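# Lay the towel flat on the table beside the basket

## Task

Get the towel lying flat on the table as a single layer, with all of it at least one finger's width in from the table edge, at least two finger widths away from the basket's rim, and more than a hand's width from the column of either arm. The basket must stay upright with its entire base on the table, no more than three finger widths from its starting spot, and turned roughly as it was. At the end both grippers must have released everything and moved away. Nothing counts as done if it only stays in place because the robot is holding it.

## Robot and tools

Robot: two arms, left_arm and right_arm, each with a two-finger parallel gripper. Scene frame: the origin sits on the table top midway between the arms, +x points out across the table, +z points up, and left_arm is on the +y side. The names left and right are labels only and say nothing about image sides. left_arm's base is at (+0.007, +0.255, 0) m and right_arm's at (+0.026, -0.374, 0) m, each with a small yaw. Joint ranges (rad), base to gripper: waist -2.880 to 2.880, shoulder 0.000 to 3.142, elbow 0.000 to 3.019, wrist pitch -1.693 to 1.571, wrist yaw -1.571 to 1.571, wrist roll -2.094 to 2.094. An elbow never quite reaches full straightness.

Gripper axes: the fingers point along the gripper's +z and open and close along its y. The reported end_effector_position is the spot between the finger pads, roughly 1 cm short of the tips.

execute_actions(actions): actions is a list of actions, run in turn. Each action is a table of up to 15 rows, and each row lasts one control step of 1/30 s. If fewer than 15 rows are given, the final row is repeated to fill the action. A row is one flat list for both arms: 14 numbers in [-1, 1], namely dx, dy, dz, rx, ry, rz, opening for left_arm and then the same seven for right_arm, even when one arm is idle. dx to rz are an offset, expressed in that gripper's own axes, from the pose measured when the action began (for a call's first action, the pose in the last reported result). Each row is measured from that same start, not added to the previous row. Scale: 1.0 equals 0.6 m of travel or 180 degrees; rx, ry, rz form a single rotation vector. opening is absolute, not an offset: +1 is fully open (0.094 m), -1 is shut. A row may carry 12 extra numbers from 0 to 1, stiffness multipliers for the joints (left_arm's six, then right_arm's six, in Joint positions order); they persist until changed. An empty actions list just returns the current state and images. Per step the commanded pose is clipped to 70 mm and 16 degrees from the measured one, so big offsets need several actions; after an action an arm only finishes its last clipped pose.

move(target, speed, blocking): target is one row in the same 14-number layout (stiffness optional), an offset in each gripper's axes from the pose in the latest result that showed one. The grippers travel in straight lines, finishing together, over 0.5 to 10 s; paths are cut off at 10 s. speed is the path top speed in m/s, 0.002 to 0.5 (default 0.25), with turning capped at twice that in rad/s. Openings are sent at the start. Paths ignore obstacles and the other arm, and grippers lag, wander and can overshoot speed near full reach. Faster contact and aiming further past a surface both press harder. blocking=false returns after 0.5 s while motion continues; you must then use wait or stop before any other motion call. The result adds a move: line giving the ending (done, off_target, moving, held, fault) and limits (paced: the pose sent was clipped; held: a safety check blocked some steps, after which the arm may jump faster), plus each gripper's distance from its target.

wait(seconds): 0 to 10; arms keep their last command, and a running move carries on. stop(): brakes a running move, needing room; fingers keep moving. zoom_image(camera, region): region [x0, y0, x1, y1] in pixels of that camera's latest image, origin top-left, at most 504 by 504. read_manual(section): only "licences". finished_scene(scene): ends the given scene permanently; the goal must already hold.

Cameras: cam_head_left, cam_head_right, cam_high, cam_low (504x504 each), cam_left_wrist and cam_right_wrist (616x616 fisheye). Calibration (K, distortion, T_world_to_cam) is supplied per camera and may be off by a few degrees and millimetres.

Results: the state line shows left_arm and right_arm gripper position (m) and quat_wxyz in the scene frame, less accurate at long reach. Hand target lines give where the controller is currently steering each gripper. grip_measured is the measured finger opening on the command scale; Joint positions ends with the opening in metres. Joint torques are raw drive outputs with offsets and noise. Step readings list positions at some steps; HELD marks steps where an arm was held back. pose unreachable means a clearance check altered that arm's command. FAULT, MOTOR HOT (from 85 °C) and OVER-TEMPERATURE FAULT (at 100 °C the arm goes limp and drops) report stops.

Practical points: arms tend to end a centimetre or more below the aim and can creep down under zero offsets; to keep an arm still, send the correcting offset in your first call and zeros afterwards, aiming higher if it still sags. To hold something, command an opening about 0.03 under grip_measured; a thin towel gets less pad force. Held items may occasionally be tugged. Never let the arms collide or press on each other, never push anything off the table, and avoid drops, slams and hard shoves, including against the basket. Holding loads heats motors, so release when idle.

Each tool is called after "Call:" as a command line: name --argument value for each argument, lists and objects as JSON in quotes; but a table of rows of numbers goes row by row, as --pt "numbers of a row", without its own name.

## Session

Call:
execute_actions --actions '[]'

Scene clock: 0.00 s.
left_arm: end_effector_position=(+0.0072, +0.8200, +0.1599) grip_measured=+1.000 end_effector_quat_wxyz=(-0.084, +0.872, +0.239, +0.419) | right_arm: end_effector_position=(+0.6871, -0.8126, +0.3591) grip_measured=+1.000 end_effector_quat_wxyz=(+0.700, -0.342, +0.627, -0.000)
Joint positions: left_arm=[ 1.665  1.731  1.318 -0.881  0.851 -2.001  0.094] | right_arm=[-0.641  2.117  1.983  0.06  -1.293 -0.571  0.094]
Joint velocities: left_arm=[-0.015 -0.015  0.022 -0.002 -0.037 -0.066  0.   ] | right_arm=[-0.005 -0.005 -0.007  0.007 -0.051 -0.007  0.   ]
Joint torques (N m, as the arm reports them, + toward a larger angle): no reading
Motor temperatures (°C, as the motors report them): left_arm=[22 23 24 19 20 23] | right_arm=[20 22 24 21 19 21]
Hand target (left_arm): +0.005, +0.828, +0.170; -0.096, +0.872, +0.234, +0.420
Hand target (right_arm): +0.690, -0.815, +0.362; +0.701, -0.346, +0.623, -0.005
Joint stiffness scale: left_arm=[1. 1. 1. 1. 1. 1.] | right_arm=[1. 1. 1. 1. 1. 1.]
camera_calibration (this result's frames):
cam_left_wrist: T_world_to_cam=[[-0.477378, 0.87689, -0.0563396, -0.704453], [0.0244235, 0.0773338, 0.996706, -0.217052], [0.878359, 0.474429, -0.0583342, -0.263206], [0, 0, 0, 1]] pos_world=[-0.0997995, 0.759386, 0.161295]
cam_right_wrist: T_world_to_cam=[[0.432953, -0.767218, 0.473211, -1.08738], [-0.335078, -0.624326, -0.705649, -0.0230437], [0.836824, 0.14695, -0.527381, -0.141662], [0, 0, 0, 1]] pos_world=[0.581609, -0.827826, 0.423589]

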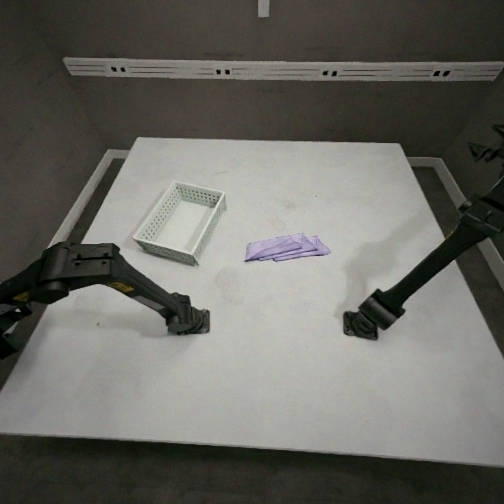

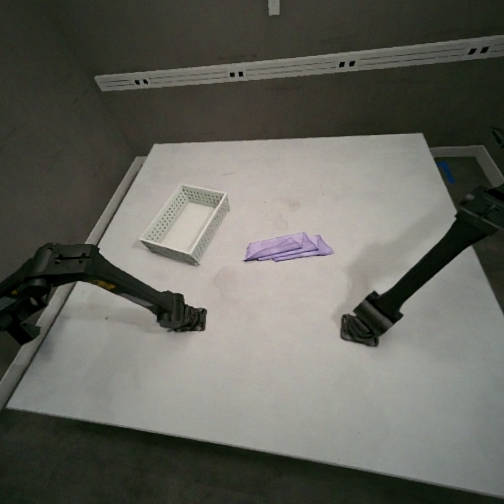

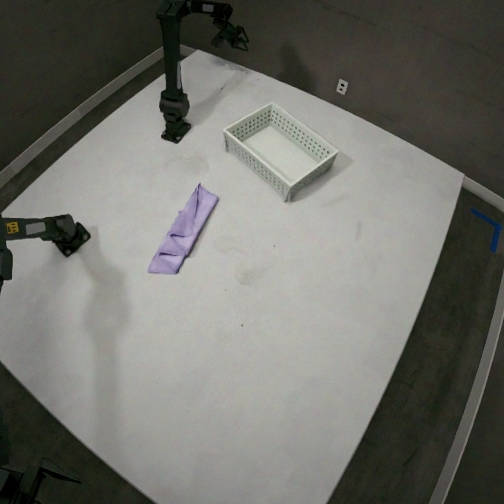

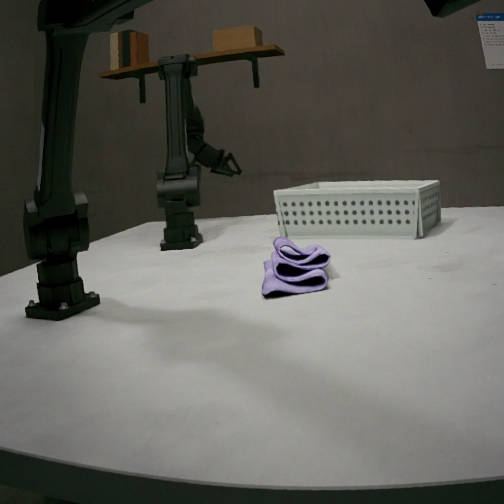

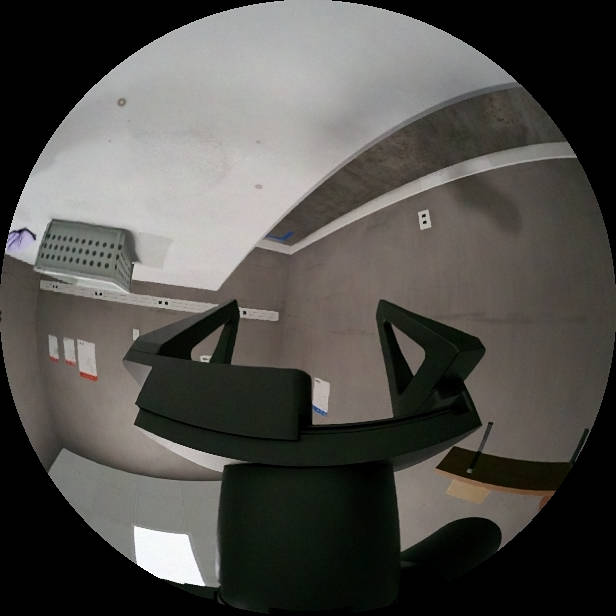

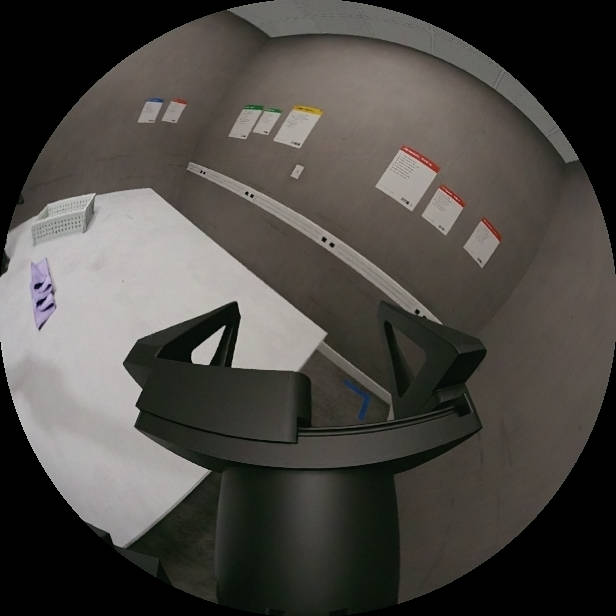

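Call:
zoom_image --camera "cam_head_left" --region '[235, 215, 345, 280]'

Call:
zoom_image --camera "cam_high" --region '[130, 175, 240, 285]'

Call:
zoom_image --camera "cam_low" --region '[245, 220, 345, 310]'

Region (235, 215, 345, 280) of cam_head_left's 504x504 image, scaled by 4.582, with more detail than that image has; it fills the top 298 rows of this view, and the rest is white.

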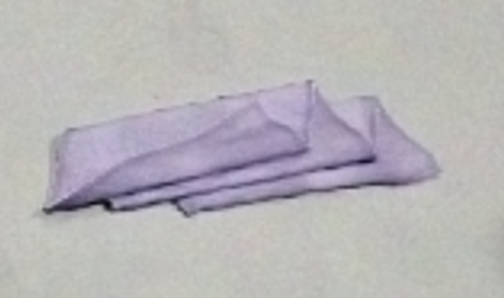

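Region (130, 175, 240, 285) of cam_high's 504x504 image, scaled by 4.582, with more detail than that image has.

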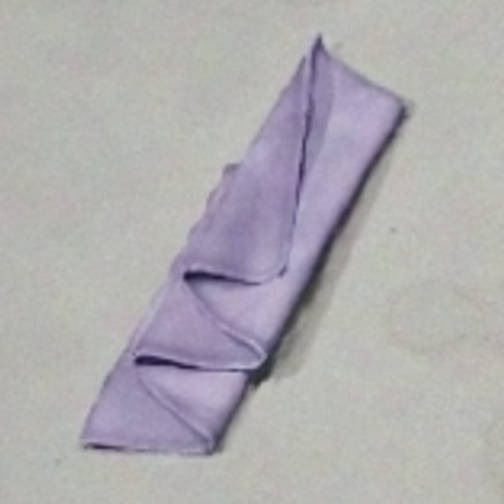

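Region (245, 220, 345, 310) of cam_low's 504x504 image, scaled by 5.040, with more detail than that image has; it fills the top 454 rows of this view, and the rest is white.

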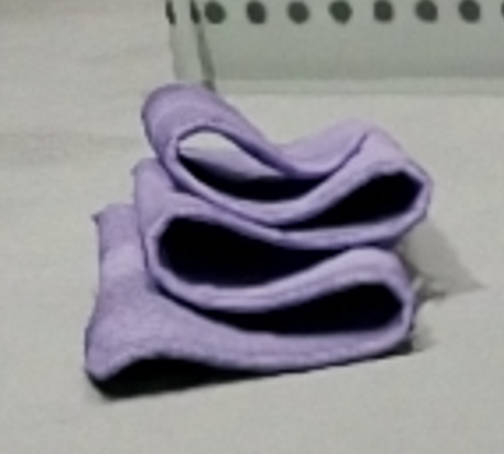

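Call:
move --target '[0.14,0.393,-0.113,-0.233,-0.218,0.524,0,-0.287,0.91,-0.03,0,0.511,0.25,0]' --speed 0.3

Scene clock: 17.90 s.
left_arm: end_effector_position=(+0.1216, +0.6196, +0.2690) grip_measured=+0.001 end_effector_quat_wxyz=(+0.013, +0.819, -0.574, +0.013) | right_arm: end_effector_position=(+0.3964, -0.3290, +0.2524) grip_measured=+0.002 end_effector_quat_wxyz=(+0.003, -0.015, +1.000, -0.003)
Joint positions: left_arm=[ 1.139  1.359  1.358 -1.602  0.017 -0.643  0.047] | right_arm=[ 0.279  1.312  1.27  -1.525  0.006  0.097  0.047]
Joint velocities: left_arm=[-0.005  0.005  0.007 -0.007 -0.007 -0.037 -0.001] | right_arm=[-0.015 -0.015 -0.007  0.007  0.007 -0.051  0.001]
Joint torques (N m, as the arm reports them, + toward a larger angle): left_arm=[ -0.26 -12.21  11.13   0.17  -0.1    0.15] | right_arm=[-2.74 -8.8  10.33 -0.28  0.02  0.01]
Motor temperatures (°C, as the motors report them): left_arm=[22 24 27 19 20 23] | right_arm=[20 24 29 21 19 21]
Hand target (left_arm): +0.123, +0.622, +0.280; +0.003, +0.814, -0.581, +0.008
Hand target (right_arm): +0.398, -0.329, +0.253; -0.004, -0.007, +1.000, -0.002
Off the commanded pose (left_arm): 0.011 m, 2 deg.
Off the commanded pose (right_arm): 0.006 m, 2 deg.
Joint stiffness scale: left_arm=[1. 1. 1. 1. 1. 1.] | right_arm=[1. 1. 1. 1. 1. 1.]
move: off_target (left_arm)
camera_calibration (this result's frames):
cam_left_wrist: T_world_to_cam=[[0.941827, 0.335701, -0.0163673, -0.316006], [0.273611, -0.737529, 0.617404, 0.263614], [0.195191, -0.585966, -0.786476, 0.67377], [0, 0, 0, 1]] pos_world=[0.0939806, 0.695313, 0.361975]
cam_right_wrist: T_world_to_cam=[[0.0215161, -0.999766, 0.00216547, -0.334442], [-0.818249, -0.016365, 0.574631, 0.174618], [-0.574461, -0.0141357, -0.81841, 0.554162], [0, 0, 0, 1]] pos_world=[0.468421, -0.323672, 0.353915]

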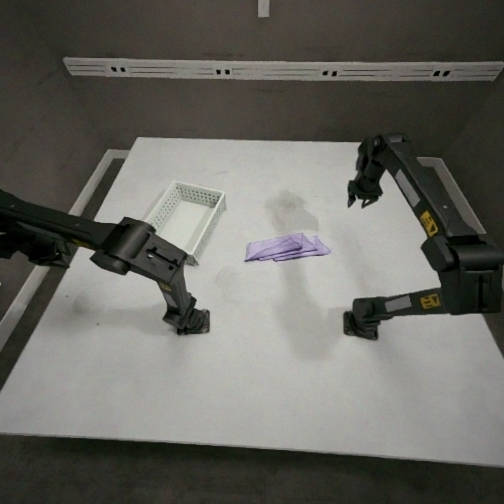

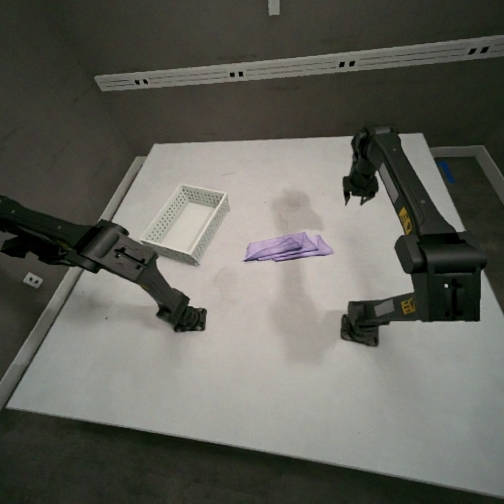

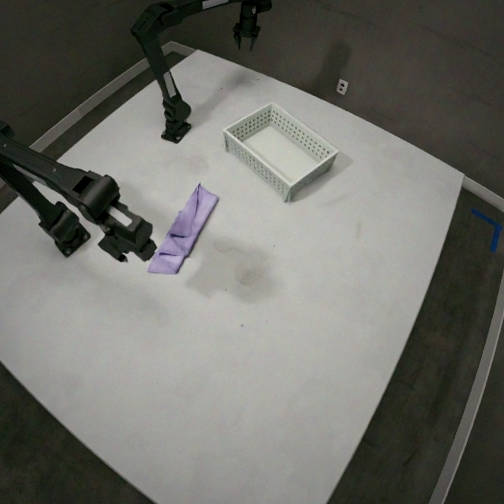

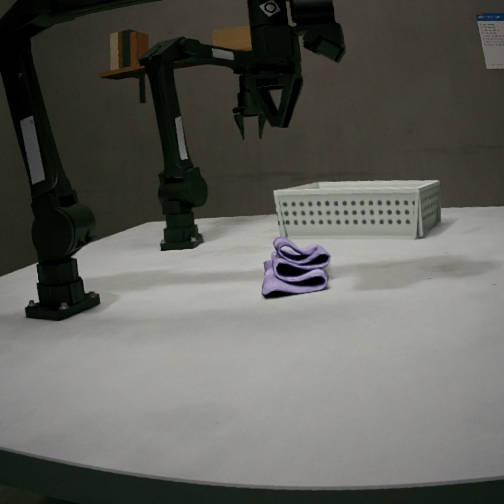

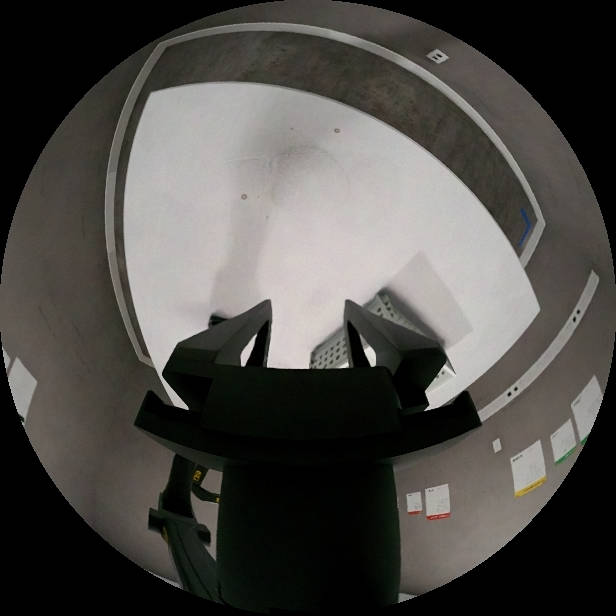

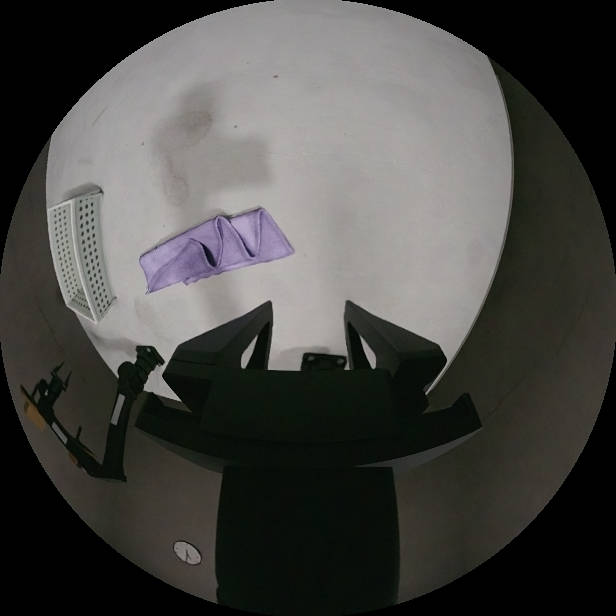

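Call:
move --target '[0.947,0.07,0.06,0,0,0.61,0,0.01,0.3,0.22,0,0,0,0]' --speed 0.3

Call:
move --target '[-0.01,0,0.25,0,0,0,0,0,0,0,0,0,0,0]'

Scene clock: 27.20 s.
left_arm: end_effector_position=(+0.2641, +0.0815, +0.2348) grip_measured=+0.001 end_effector_quat_wxyz=(-0.028, -0.012, +0.999, -0.015) | right_arm: end_effector_position=(+0.3853, -0.1535, +0.1273) grip_measured=+0.002 end_effector_quat_wxyz=(+0.005, -0.018, +1.000, -0.003)
Joint positions: left_arm=[-0.698  1.169  1.102 -1.536  0.055 -0.583  0.047] | right_arm=[ 0.709  1.505  1.131 -1.19   0.01   0.521  0.047]
Joint velocities: left_arm=[ 0.005 -0.015  0.002  0.007  0.051  0.037 -0.   ] | right_arm=[-0.005 -0.005  0.017 -0.002 -0.037 -0.022 -0.001]
Joint torques (N m, as the arm reports them, + toward a larger angle): left_arm=[ 0.07 -8.39 13.42  0.75 -0.08  0.17] | right_arm=[ -2.23 -11.3    8.55   0.79   0.27   0.01]
Motor temperatures (°C, as the motors report them): left_arm=[22 24 28 19 20 23] | right_arm=[20 24 29 21 19 21]
Hand target (left_arm): +0.277, +0.073, +0.254; -0.003, -0.001, +1.000, -0.029
Hand target (right_arm): +0.386, -0.150, +0.120; +0.005, -0.015, +1.000, -0.005
Off the commanded pose (left_arm): 0.025 m, 4 deg.
Off the commanded pose (right_arm): 0.009 m, 0 deg.
Joint stiffness scale: left_arm=[1. 1. 1. 1. 1. 1.] | right_arm=[1. 1. 1. 1. 1. 1.]
move: off_target (left_arm)
camera_calibration (this result's frames):
cam_left_wrist: T_world_to_cam=[[0.0181551, -0.999676, 0.0178252, 0.0746533], [-0.773994, -0.00276615, 0.633187, 0.0619229], [-0.632932, -0.0252921, -0.773794, 0.473736], [0, 0, 0, 1]] pos_world=[0.346415, 0.0867822, 0.326034]
cam_right_wrist: T_world_to_cam=[[0.0279859, -0.999606, 0.00204008, -0.160947], [-0.820962, -0.0218199, 0.570565, 0.240949], [-0.570296, -0.0176426, -0.82125, 0.446136], [0, 0, 0, 1]] pos_world=[0.456744, -0.147755, 0.22924]

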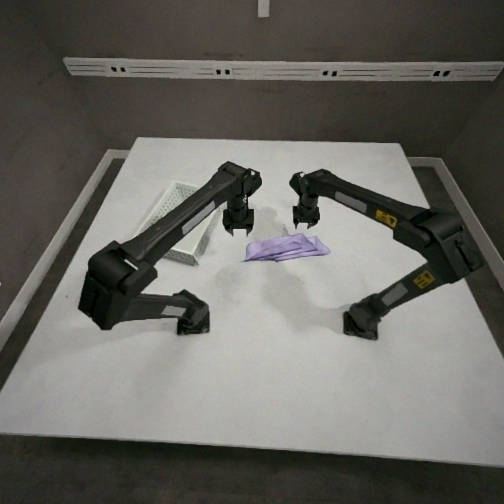

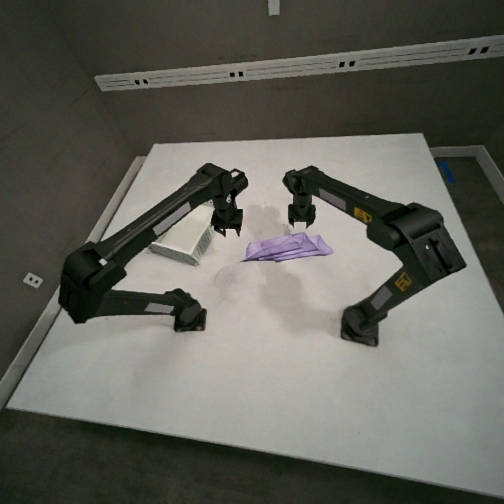

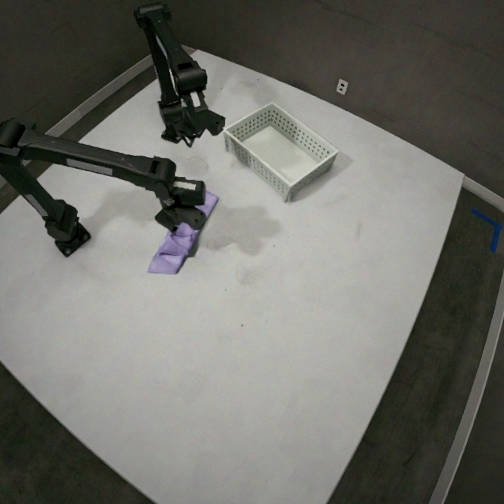

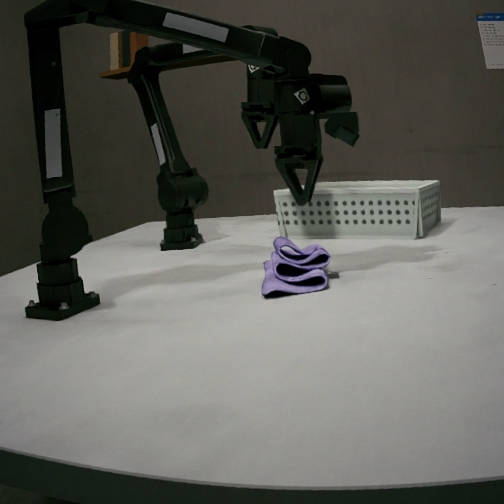

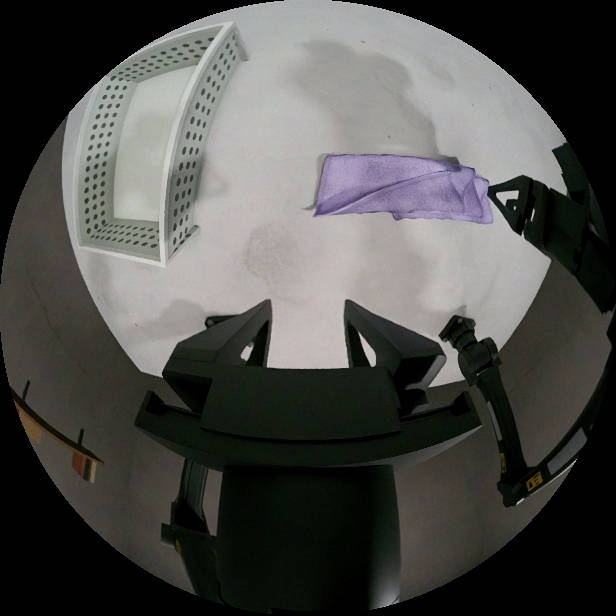

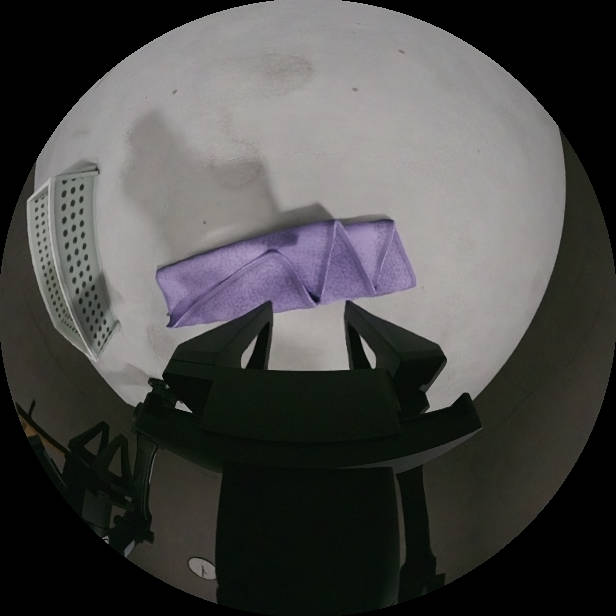

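Scene clock: 28.27 s.
left_arm: end_effector_position=(+0.2606, +0.0837, +0.0833) grip_measured=+0.001 end_effector_quat_wxyz=(-0.034, -0.012, +0.999, -0.011) | right_arm: end_effector_position=(+0.3853, -0.1535, +0.1273) grip_measured=+0.002 end_effector_quat_wxyz=(+0.005, -0.018, +1.000, -0.003)
Joint positions: left_arm=[-0.698  1.291  0.787 -1.113  0.055 -0.583  0.047] | right_arm=[ 0.709  1.505  1.131 -1.19   0.01   0.521  0.047]
Joint velocities: left_arm=[-0.005 -0.024 -0.002 -0.007  0.022 -0.022  0.001] | right_arm=[-0.005 -0.005 -0.007  0.007 -0.022 -0.022 -0.   ]
Joint torques (N m, as the arm reports them, + toward a larger angle): left_arm=[-0.56 -9.61  8.11  0.84  0.04 -0.07] | right_arm=[ -2.48 -12.48   8.76   0.29   0.14  -0.09]
Motor temperatures (°C, as the motors report them): left_arm=[22 24 28 19 20 23] | right_arm=[20 24 29 21 19 21]
Hand target (left_arm): +0.262, +0.079, +0.085; -0.028, -0.012, +0.999, -0.015
Hand target (right_arm): +0.385, -0.153, +0.127; +0.005, -0.018, +1.000, -0.003
Off the commanded pose (left_arm): 0.007 m, 1 deg.
Off the commanded pose (right_arm): 0.000 m, 0 deg.
Joint stiffness scale: left_arm=[1. 1. 1. 1. 1. 1.] | right_arm=[1. 1. 1. 1. 1. 1.]
move: done
camera_calibration (this result's frames):
cam_left_wrist: T_world_to_cam=[[0.0179479, -0.999792, 0.0097113, 0.0803242], [-0.765964, -0.0075062, 0.64284, 0.152659], [-0.642633, -0.0189761, -0.765939, 0.355749], [0, 0, 0, 1]] pos_world=[0.344105, 0.0882041, 0.173567]
cam_right_wrist: T_world_to_cam=[[0.0279859, -0.999606, 0.00204008, -0.160947], [-0.820962, -0.0218199, 0.570565, 0.240949], [-0.570296, -0.0176426, -0.82125, 0.446136], [0, 0, 0, 1]] pos_world=[0.456744, -0.147755, 0.22924]

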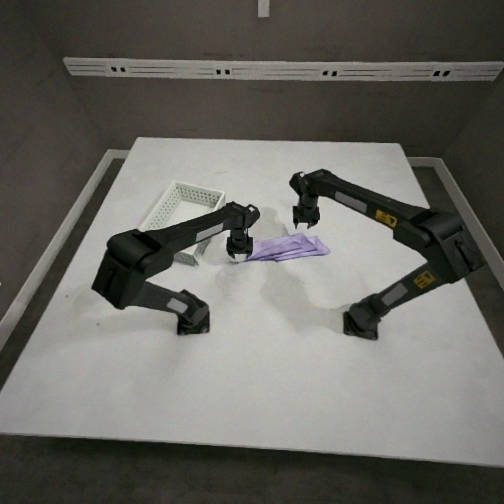

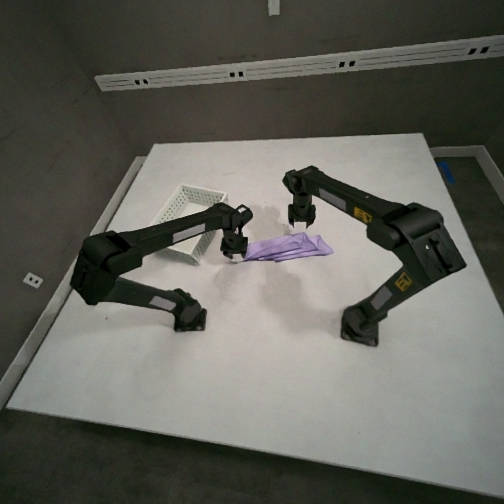

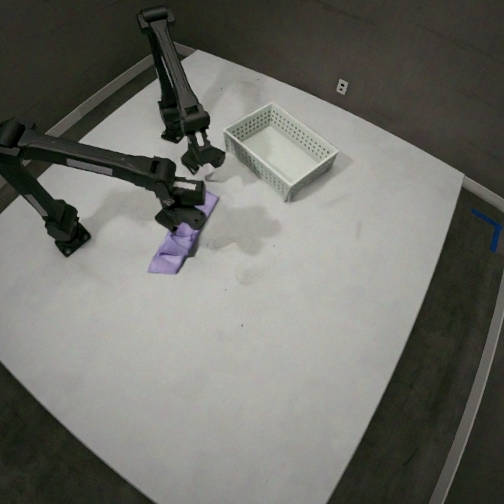

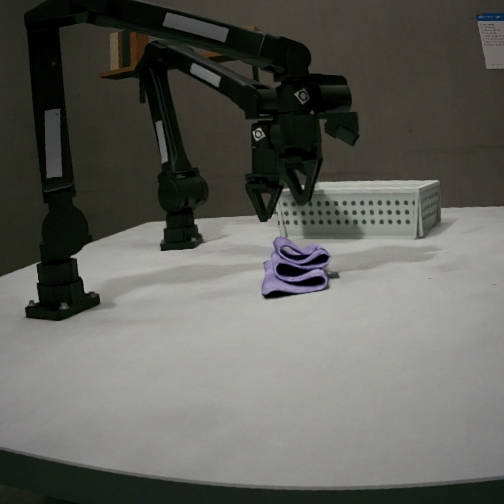

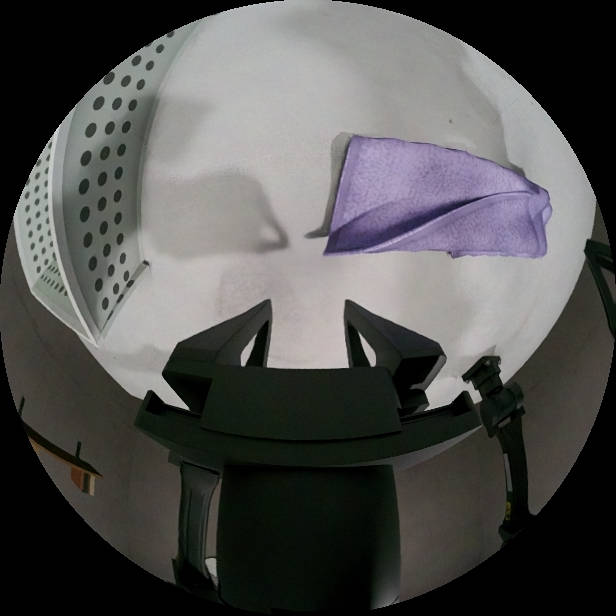

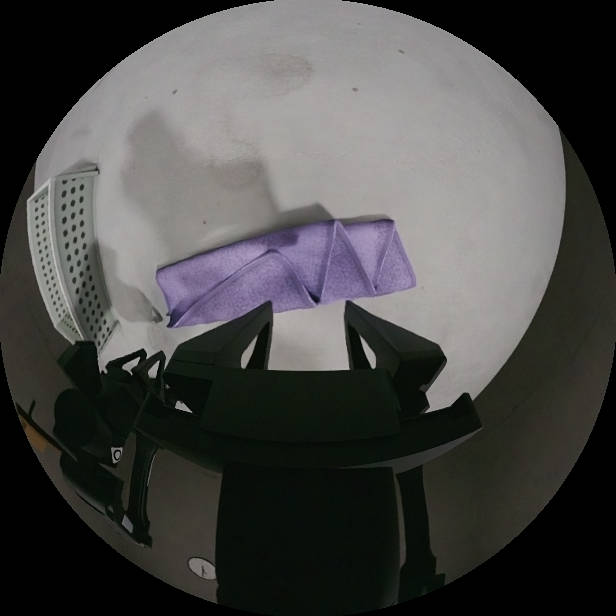

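Call:
move --target '[-0.05,-0.05,0.075,0,-0.02,0,0,0,0,0,0,0,0,0]' --speed 0.08

Call:
zoom_image --camera "cam_left_wrist" --region '[220, 180, 460, 360]'

Call:
zoom_image --camera "cam_head_left" --region '[210, 215, 320, 280]'

Scene clock: 35.07 s.
left_arm: end_effector_position=(+0.2878, +0.0585, +0.0385) grip_measured=+0.001 end_effector_quat_wxyz=(-0.007, -0.009, +1.000, -0.009) | right_arm: end_effector_position=(+0.3853, -0.1535, +0.1273) grip_measured=+0.002 end_effector_quat_wxyz=(+0.005, -0.018, +1.000, -0.003)
Joint positions: left_arm=[-0.734  1.435  0.787 -0.922  0.023 -0.615  0.047] | right_arm=[ 0.709  1.505  1.131 -1.19   0.01   0.521  0.047]
Joint velocities: left_arm=[-0.005  0.005 -0.007 -0.002  0.037 -0.007  0.001] | right_arm=[-0.015 -0.005 -0.012 -0.007  0.081  0.051  0.   ]
Joint torques (N m, as the arm reports them, + toward a larger angle): left_arm=[ -0.79 -10.32   7.42   1.02  -0.1   -0.11] | right_arm=[ -2.5  -12.62   8.78   0.24   0.16  -0.1 ]
Motor temperatures (°C, as the motors report them): left_arm=[22 24 27 19 20 23] | right_arm=[20 23 29 21 19 21]
Hand target (left_arm): +0.288, +0.054, +0.037; -0.003, -0.012, +1.000, -0.010
Hand target (right_arm): +0.385, -0.153, +0.127; +0.005, -0.018, +1.000, -0.003
Off the commanded pose (left_arm): 0.005 m, 1 deg.
Off the commanded pose (right_arm): 0.000 m, 0 deg.
Joint stiffness scale: left_arm=[1. 1. 1. 1. 1. 1.] | right_arm=[1. 1. 1. 1. 1. 1.]
move: done
camera_calibration (this result's frames):
cam_left_wrist: T_world_to_cam=[[0.012877, -0.999886, 0.00789148, 0.0566211], [-0.80067, -0.00558328, 0.599079, 0.21365], [-0.598967, -0.0140328, -0.800651, 0.326852], [0, 0, 0, 1]] pos_world=[0.366107, 0.0623941, 0.133254]
cam_right_wrist: T_world_to_cam=[[0.0279859, -0.999606, 0.00204008, -0.160947], [-0.820962, -0.0218199, 0.570565, 0.240949], [-0.570296, -0.0176426, -0.82125, 0.446136], [0, 0, 0, 1]] pos_world=[0.456744, -0.147755, 0.22924]

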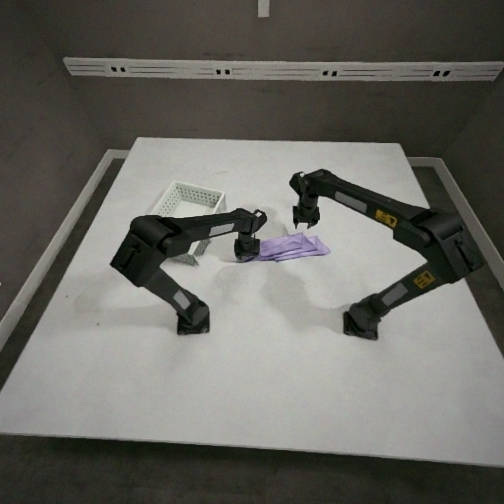

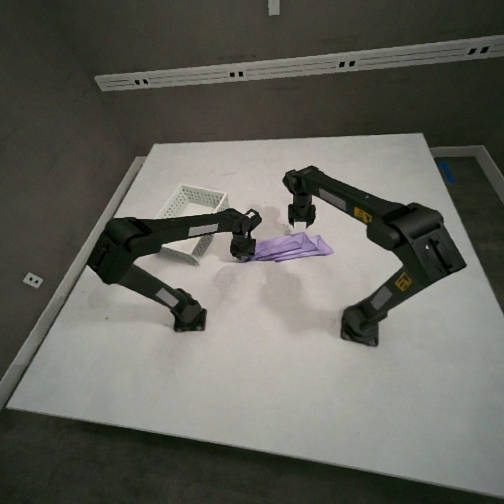

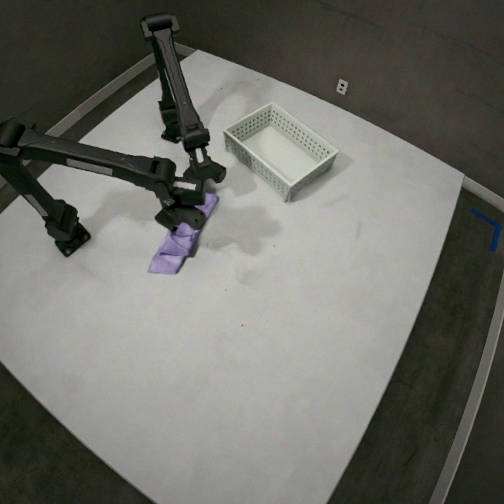

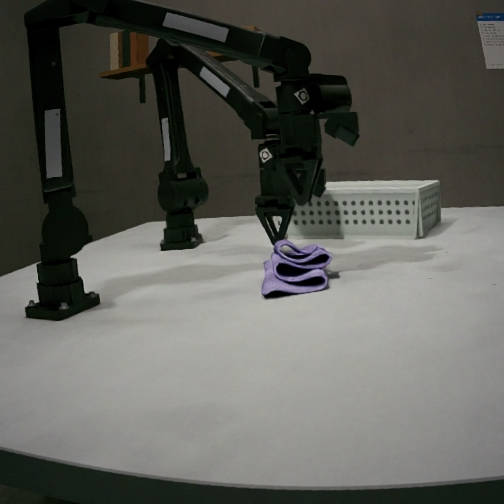

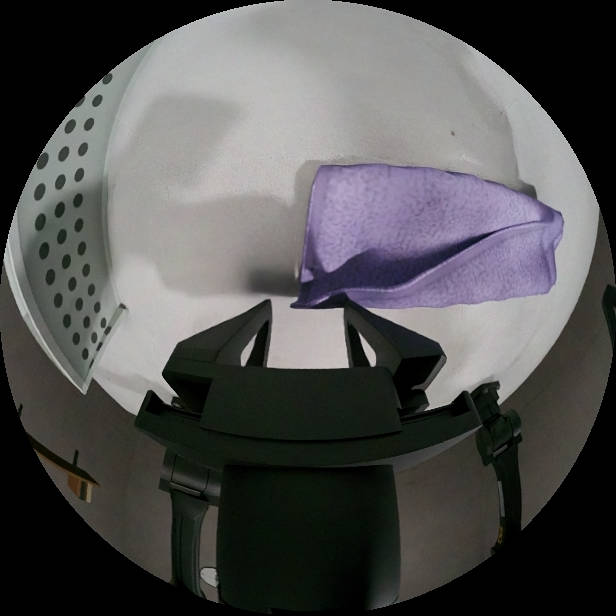

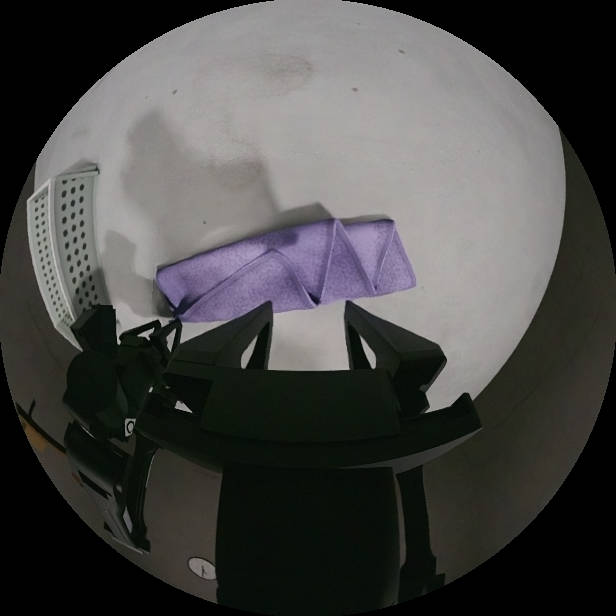

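Region (220, 180, 460, 360) of cam_left_wrist's 616x616 image, scaled by 2.100, with more detail than that image has; it fills the top 378 rows of this view, and the rest is white.

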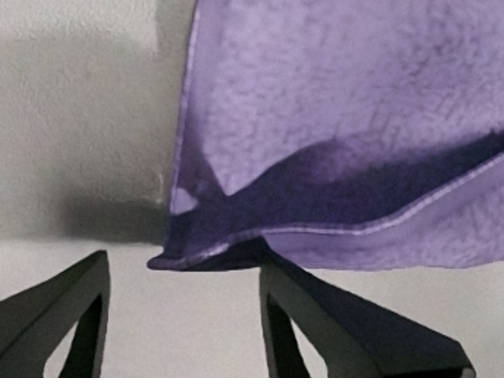

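Region (210, 215, 320, 280) of cam_head_left's 504x504 image, scaled by 4.582, with more detail than that image has; it fills the top 298 rows of this view, and the rest is white.

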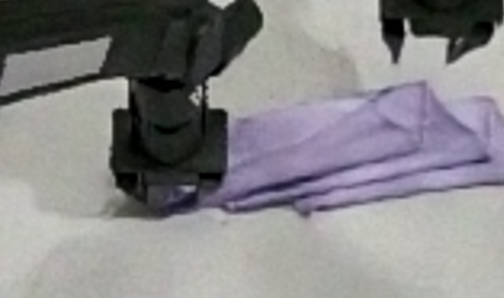

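Call:
execute_actions --actions '[[[-0.004,0,0.03,0,0,0,0,0,0,0,0,0,0,0]],[[0,0,0.03,0,0,0,0,0,0,0,0,0,0,0]],[[0,0,0.02,0,0,0,-0.4,0,0,0,0,0,0,0]],[[0,0,0.02,0,0,0,-0.75,0,0,0,0,0,0,0]],[[0,0,0.02,0,0,0,-1,0,0,0,0,0,0,0]],[[0,0,-0.05,0,0,0,-1,0,0,0,0,0,0,0]],[[0,-0.01,-0.06,0,0,0,-1,0,0,0,0,0,0,0]],[[0,-0.01,-0.06,0,0,0,-1,0,0,0,0,0,0,0]]]'

Scene clock: 43.80 s.
left_arm: end_effector_position=(+0.2637, +0.0706, +0.0818) grip_measured=-0.937 end_effector_quat_wxyz=(-0.022, -0.010, +1.000, -0.011) | right_arm: end_effector_position=(+0.3853, -0.1535, +0.1273) grip_measured=+0.002 end_effector_quat_wxyz=(+0.005, -0.018, +1.000, -0.003)
Joint positions: left_arm=[-0.735  1.305  0.795 -1.085  0.042 -0.617  0.003] | right_arm=[ 0.709  1.505  1.131 -1.19   0.01   0.521  0.047]
Joint velocities: left_arm=[ 0.005  0.015 -0.007 -0.002 -0.022 -0.007 -0.001] | right_arm=[-0.005 -0.005  0.002 -0.002  0.022 -0.051 -0.001]
Joint torques (N m, as the arm reports them, + toward a larger angle): left_arm=[-0.78 -9.74 11.59  0.16  0.03 -0.08] | right_arm=[ -2.46 -12.67   8.72   0.34   0.15  -0.1 ]
Motor temperatures (°C, as the motors report them): left_arm=[22 24 27 19 20 23] | right_arm=[20 23 29 21 19 21]
Hand target (left_arm): +0.275, +0.058, +0.098; -0.006, -0.009, +1.000, -0.022
Hand target (right_arm): +0.385, -0.153, +0.127; +0.005, -0.018, +1.000, -0.003
Off the commanded pose (left_arm): 0.024 m, 2 deg.
Off the commanded pose (right_arm): 0.000 m, 0 deg.
Joint stiffness scale: left_arm=[1. 1. 1. 1. 1. 1.] | right_arm=[1. 1. 1. 1. 1. 1.]
Step readings (end_effector_position; steps 1 to 15: 1st action; 16 to 30: 2nd action; 31 to 45: 3rd action; 46 to 60: 4th action; 61 to 75: 5th action; 76 to 90: 6th action; 91 to 105: 7th action; 106 to 120: 8th action):
0: left_arm (+0.2878, +0.0585, +0.0385) | right_arm (+0.3853, -0.1535, +0.1273)
1: left_arm (+0.2884, +0.0581, +0.0374) | right_arm (+0.3853, -0.1535, +0.1273)
2: left_arm (+0.2901, +0.0569, +0.0359) | right_arm (+0.3853, -0.1535, +0.1273)
4: left_arm (+0.2909, +0.0564, +0.0314) | right_arm (+0.3853, -0.1535, +0.1273)
8: left_arm (+0.2894, +0.0574, +0.0248) | right_arm (+0.3853, -0.1535, +0.1273)
15: left_arm (+0.2894, +0.0574, +0.0242) | right_arm (+0.3853, -0.1535, +0.1273)
16: left_arm (+0.2899, +0.0570, +0.0231) | right_arm (+0.3853, -0.1535, +0.1273)
17: left_arm (+0.2912, +0.0562, +0.0214) | right_arm (+0.3853, -0.1535, +0.1273)
19: left_arm (+0.2914, +0.0557, +0.0178) | right_arm (+0.3853, -0.1535, +0.1273)
23: left_arm (+0.2917, +0.0554, +0.0178) | right_arm (+0.3853, -0.1535, +0.1273)
30: left_arm (+0.2917, +0.0554, +0.0178) | right_arm (+0.3853, -0.1535, +0.1273)
31: left_arm (+0.2922, +0.0544, +0.0178) | right_arm (+0.3853, -0.1535, +0.1273)
32: left_arm (+0.2935, +0.0523, +0.0179) | right_arm (+0.3853, -0.1535, +0.1273)
34: left_arm (+0.2950, +0.0511, +0.0180) | right_arm (+0.3853, -0.1535, +0.1273)
38: left_arm (+0.2950, +0.0511, +0.0180) | right_arm (+0.3853, -0.1535, +0.1273)
45: left_arm (+0.2950, +0.0511, +0.0180) | right_arm (+0.3853, -0.1535, +0.1273)
46: left_arm (+0.2955, +0.0499, +0.0180) | right_arm (+0.3853, -0.1535, +0.1273)
47: left_arm (+0.2965, +0.0488, +0.0181) | right_arm (+0.3853, -0.1535, +0.1273)
49: left_arm (+0.2974, +0.0482, +0.0184) | right_arm (+0.3853, -0.1535, +0.1273)
53: left_arm (+0.2977, +0.0480, +0.0184) | right_arm (+0.3853, -0.1535, +0.1273)
60: left_arm (+0.2977, +0.0480, +0.0184) | right_arm (+0.3853, -0.1535, +0.1273)
61: left_arm (+0.2982, +0.0475, +0.0185) | right_arm (+0.3853, -0.1535, +0.1273)
62: left_arm (+0.2991, +0.0466, +0.0186) | right_arm (+0.3853, -0.1535, +0.1273)
64: left_arm (+0.2997, +0.0462, +0.0191) | right_arm (+0.3853, -0.1535, +0.1273)
68: left_arm (+0.2998, +0.0461, +0.0191) | right_arm (+0.3853, -0.1535, +0.1273)
75: left_arm (+0.2998, +0.0461, +0.0191) | right_arm (+0.3853, -0.1535, +0.1273)
76: left_arm (+0.2979, +0.0472, +0.0210) | right_arm (+0.3853, -0.1535, +0.1273)
77: left_arm (+0.2945, +0.0496, +0.0239) | right_arm (+0.3853, -0.1535, +0.1273)
79: left_arm (+0.2899, +0.0527, +0.0311) | right_arm (+0.3853, -0.1535, +0.1273)
83: left_arm (+0.2891, +0.0532, +0.0399) | right_arm (+0.3853, -0.1535, +0.1273)
90: left_arm (+0.2887, +0.0535, +0.0401) | right_arm (+0.3853, -0.1535, +0.1273)
91: left_arm (+0.2864, +0.0551, +0.0415) | right_arm (+0.3853, -0.1535, +0.1273)
92: left_arm (+0.2818, +0.0582, +0.0437) | right_arm (+0.3853, -0.1535, +0.1273)
94: left_arm (+0.2760, +0.0622, +0.0502) | right_arm (+0.3853, -0.1535, +0.1273)
98: left_arm (+0.2749, +0.0629, +0.0602) | right_arm (+0.3853, -0.1535, +0.1273)
105: left_arm (+0.2756, +0.0624, +0.0617) | right_arm (+0.3853, -0.1535, +0.1273)
106: left_arm (+0.2733, +0.0640, +0.0630) | right_arm (+0.3853, -0.1535, +0.1273)
107: left_arm (+0.2690, +0.0669, +0.0654) | right_arm (+0.3853, -0.1535, +0.1273)
109: left_arm (+0.2636, +0.0706, +0.0710) | right_arm (+0.3853, -0.1535, +0.1273)
113: left_arm (+0.2626, +0.0713, +0.0800) | right_arm (+0.3853, -0.1535, +0.1273)
120: end_effector_position above
camera_calibration (this result's frames):
cam_left_wrist: T_world_to_cam=[[0.0137606, -0.999851, 0.0104536, 0.068206], [-0.782209, -0.0042517, 0.623002, 0.161498], [-0.622864, -0.0167497, -0.782151, 0.352283], [0, 0, 0, 1]] pos_world=[0.344811, 0.0747831, 0.174212]
cam_right_wrist: T_world_to_cam=[[0.0279859, -0.999606, 0.00204008, -0.160947], [-0.820962, -0.0218199, 0.570565, 0.240949], [-0.570296, -0.0176426, -0.82125, 0.446136], [0, 0, 0, 1]] pos_world=[0.456744, -0.147755, 0.22924]

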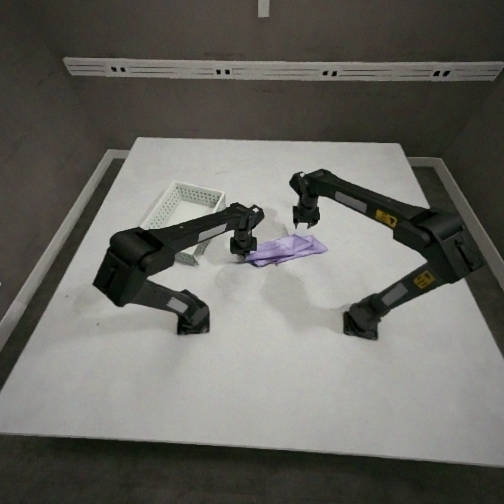

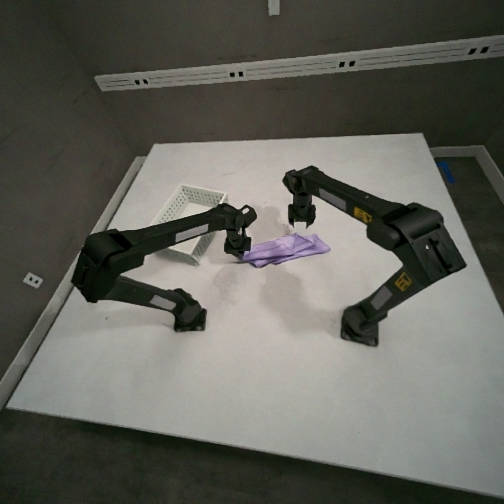

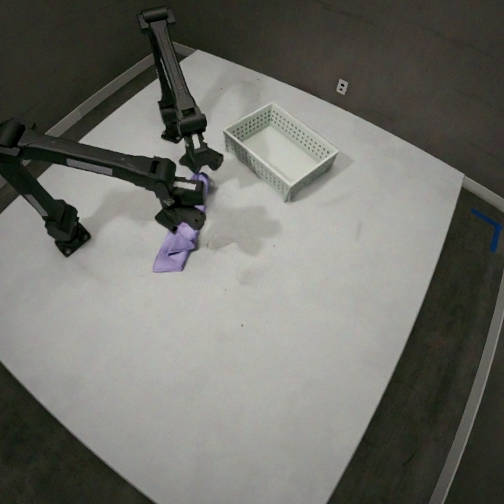

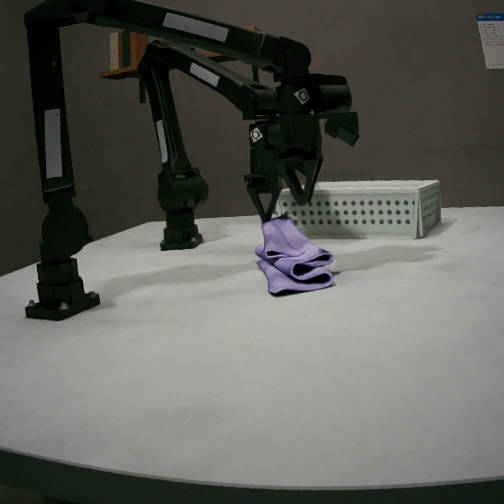

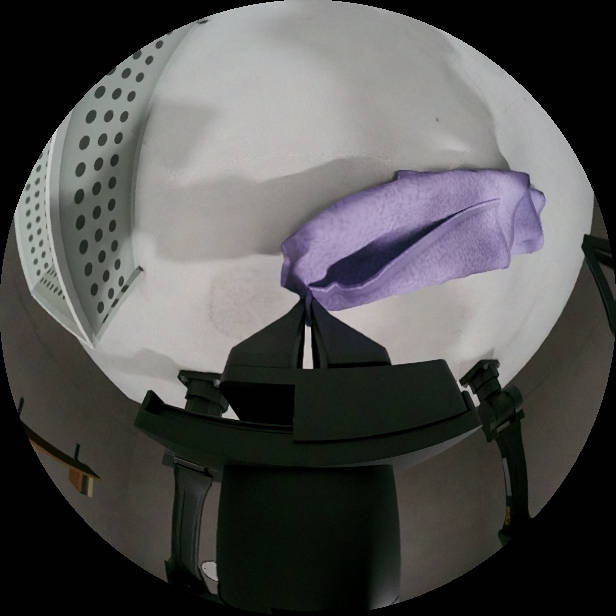

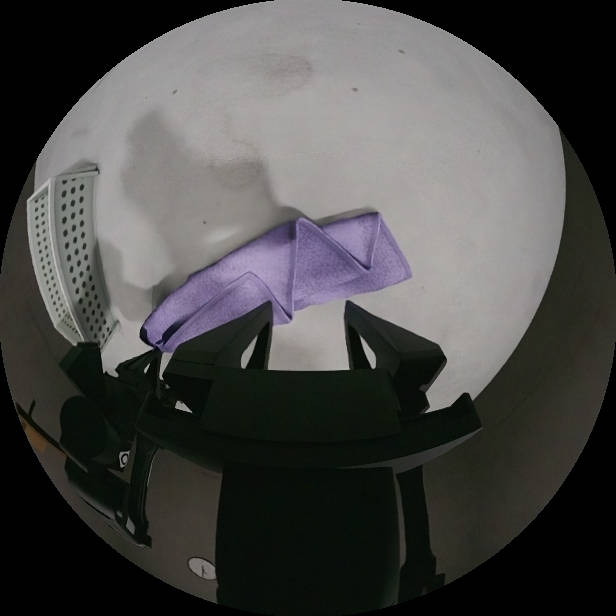

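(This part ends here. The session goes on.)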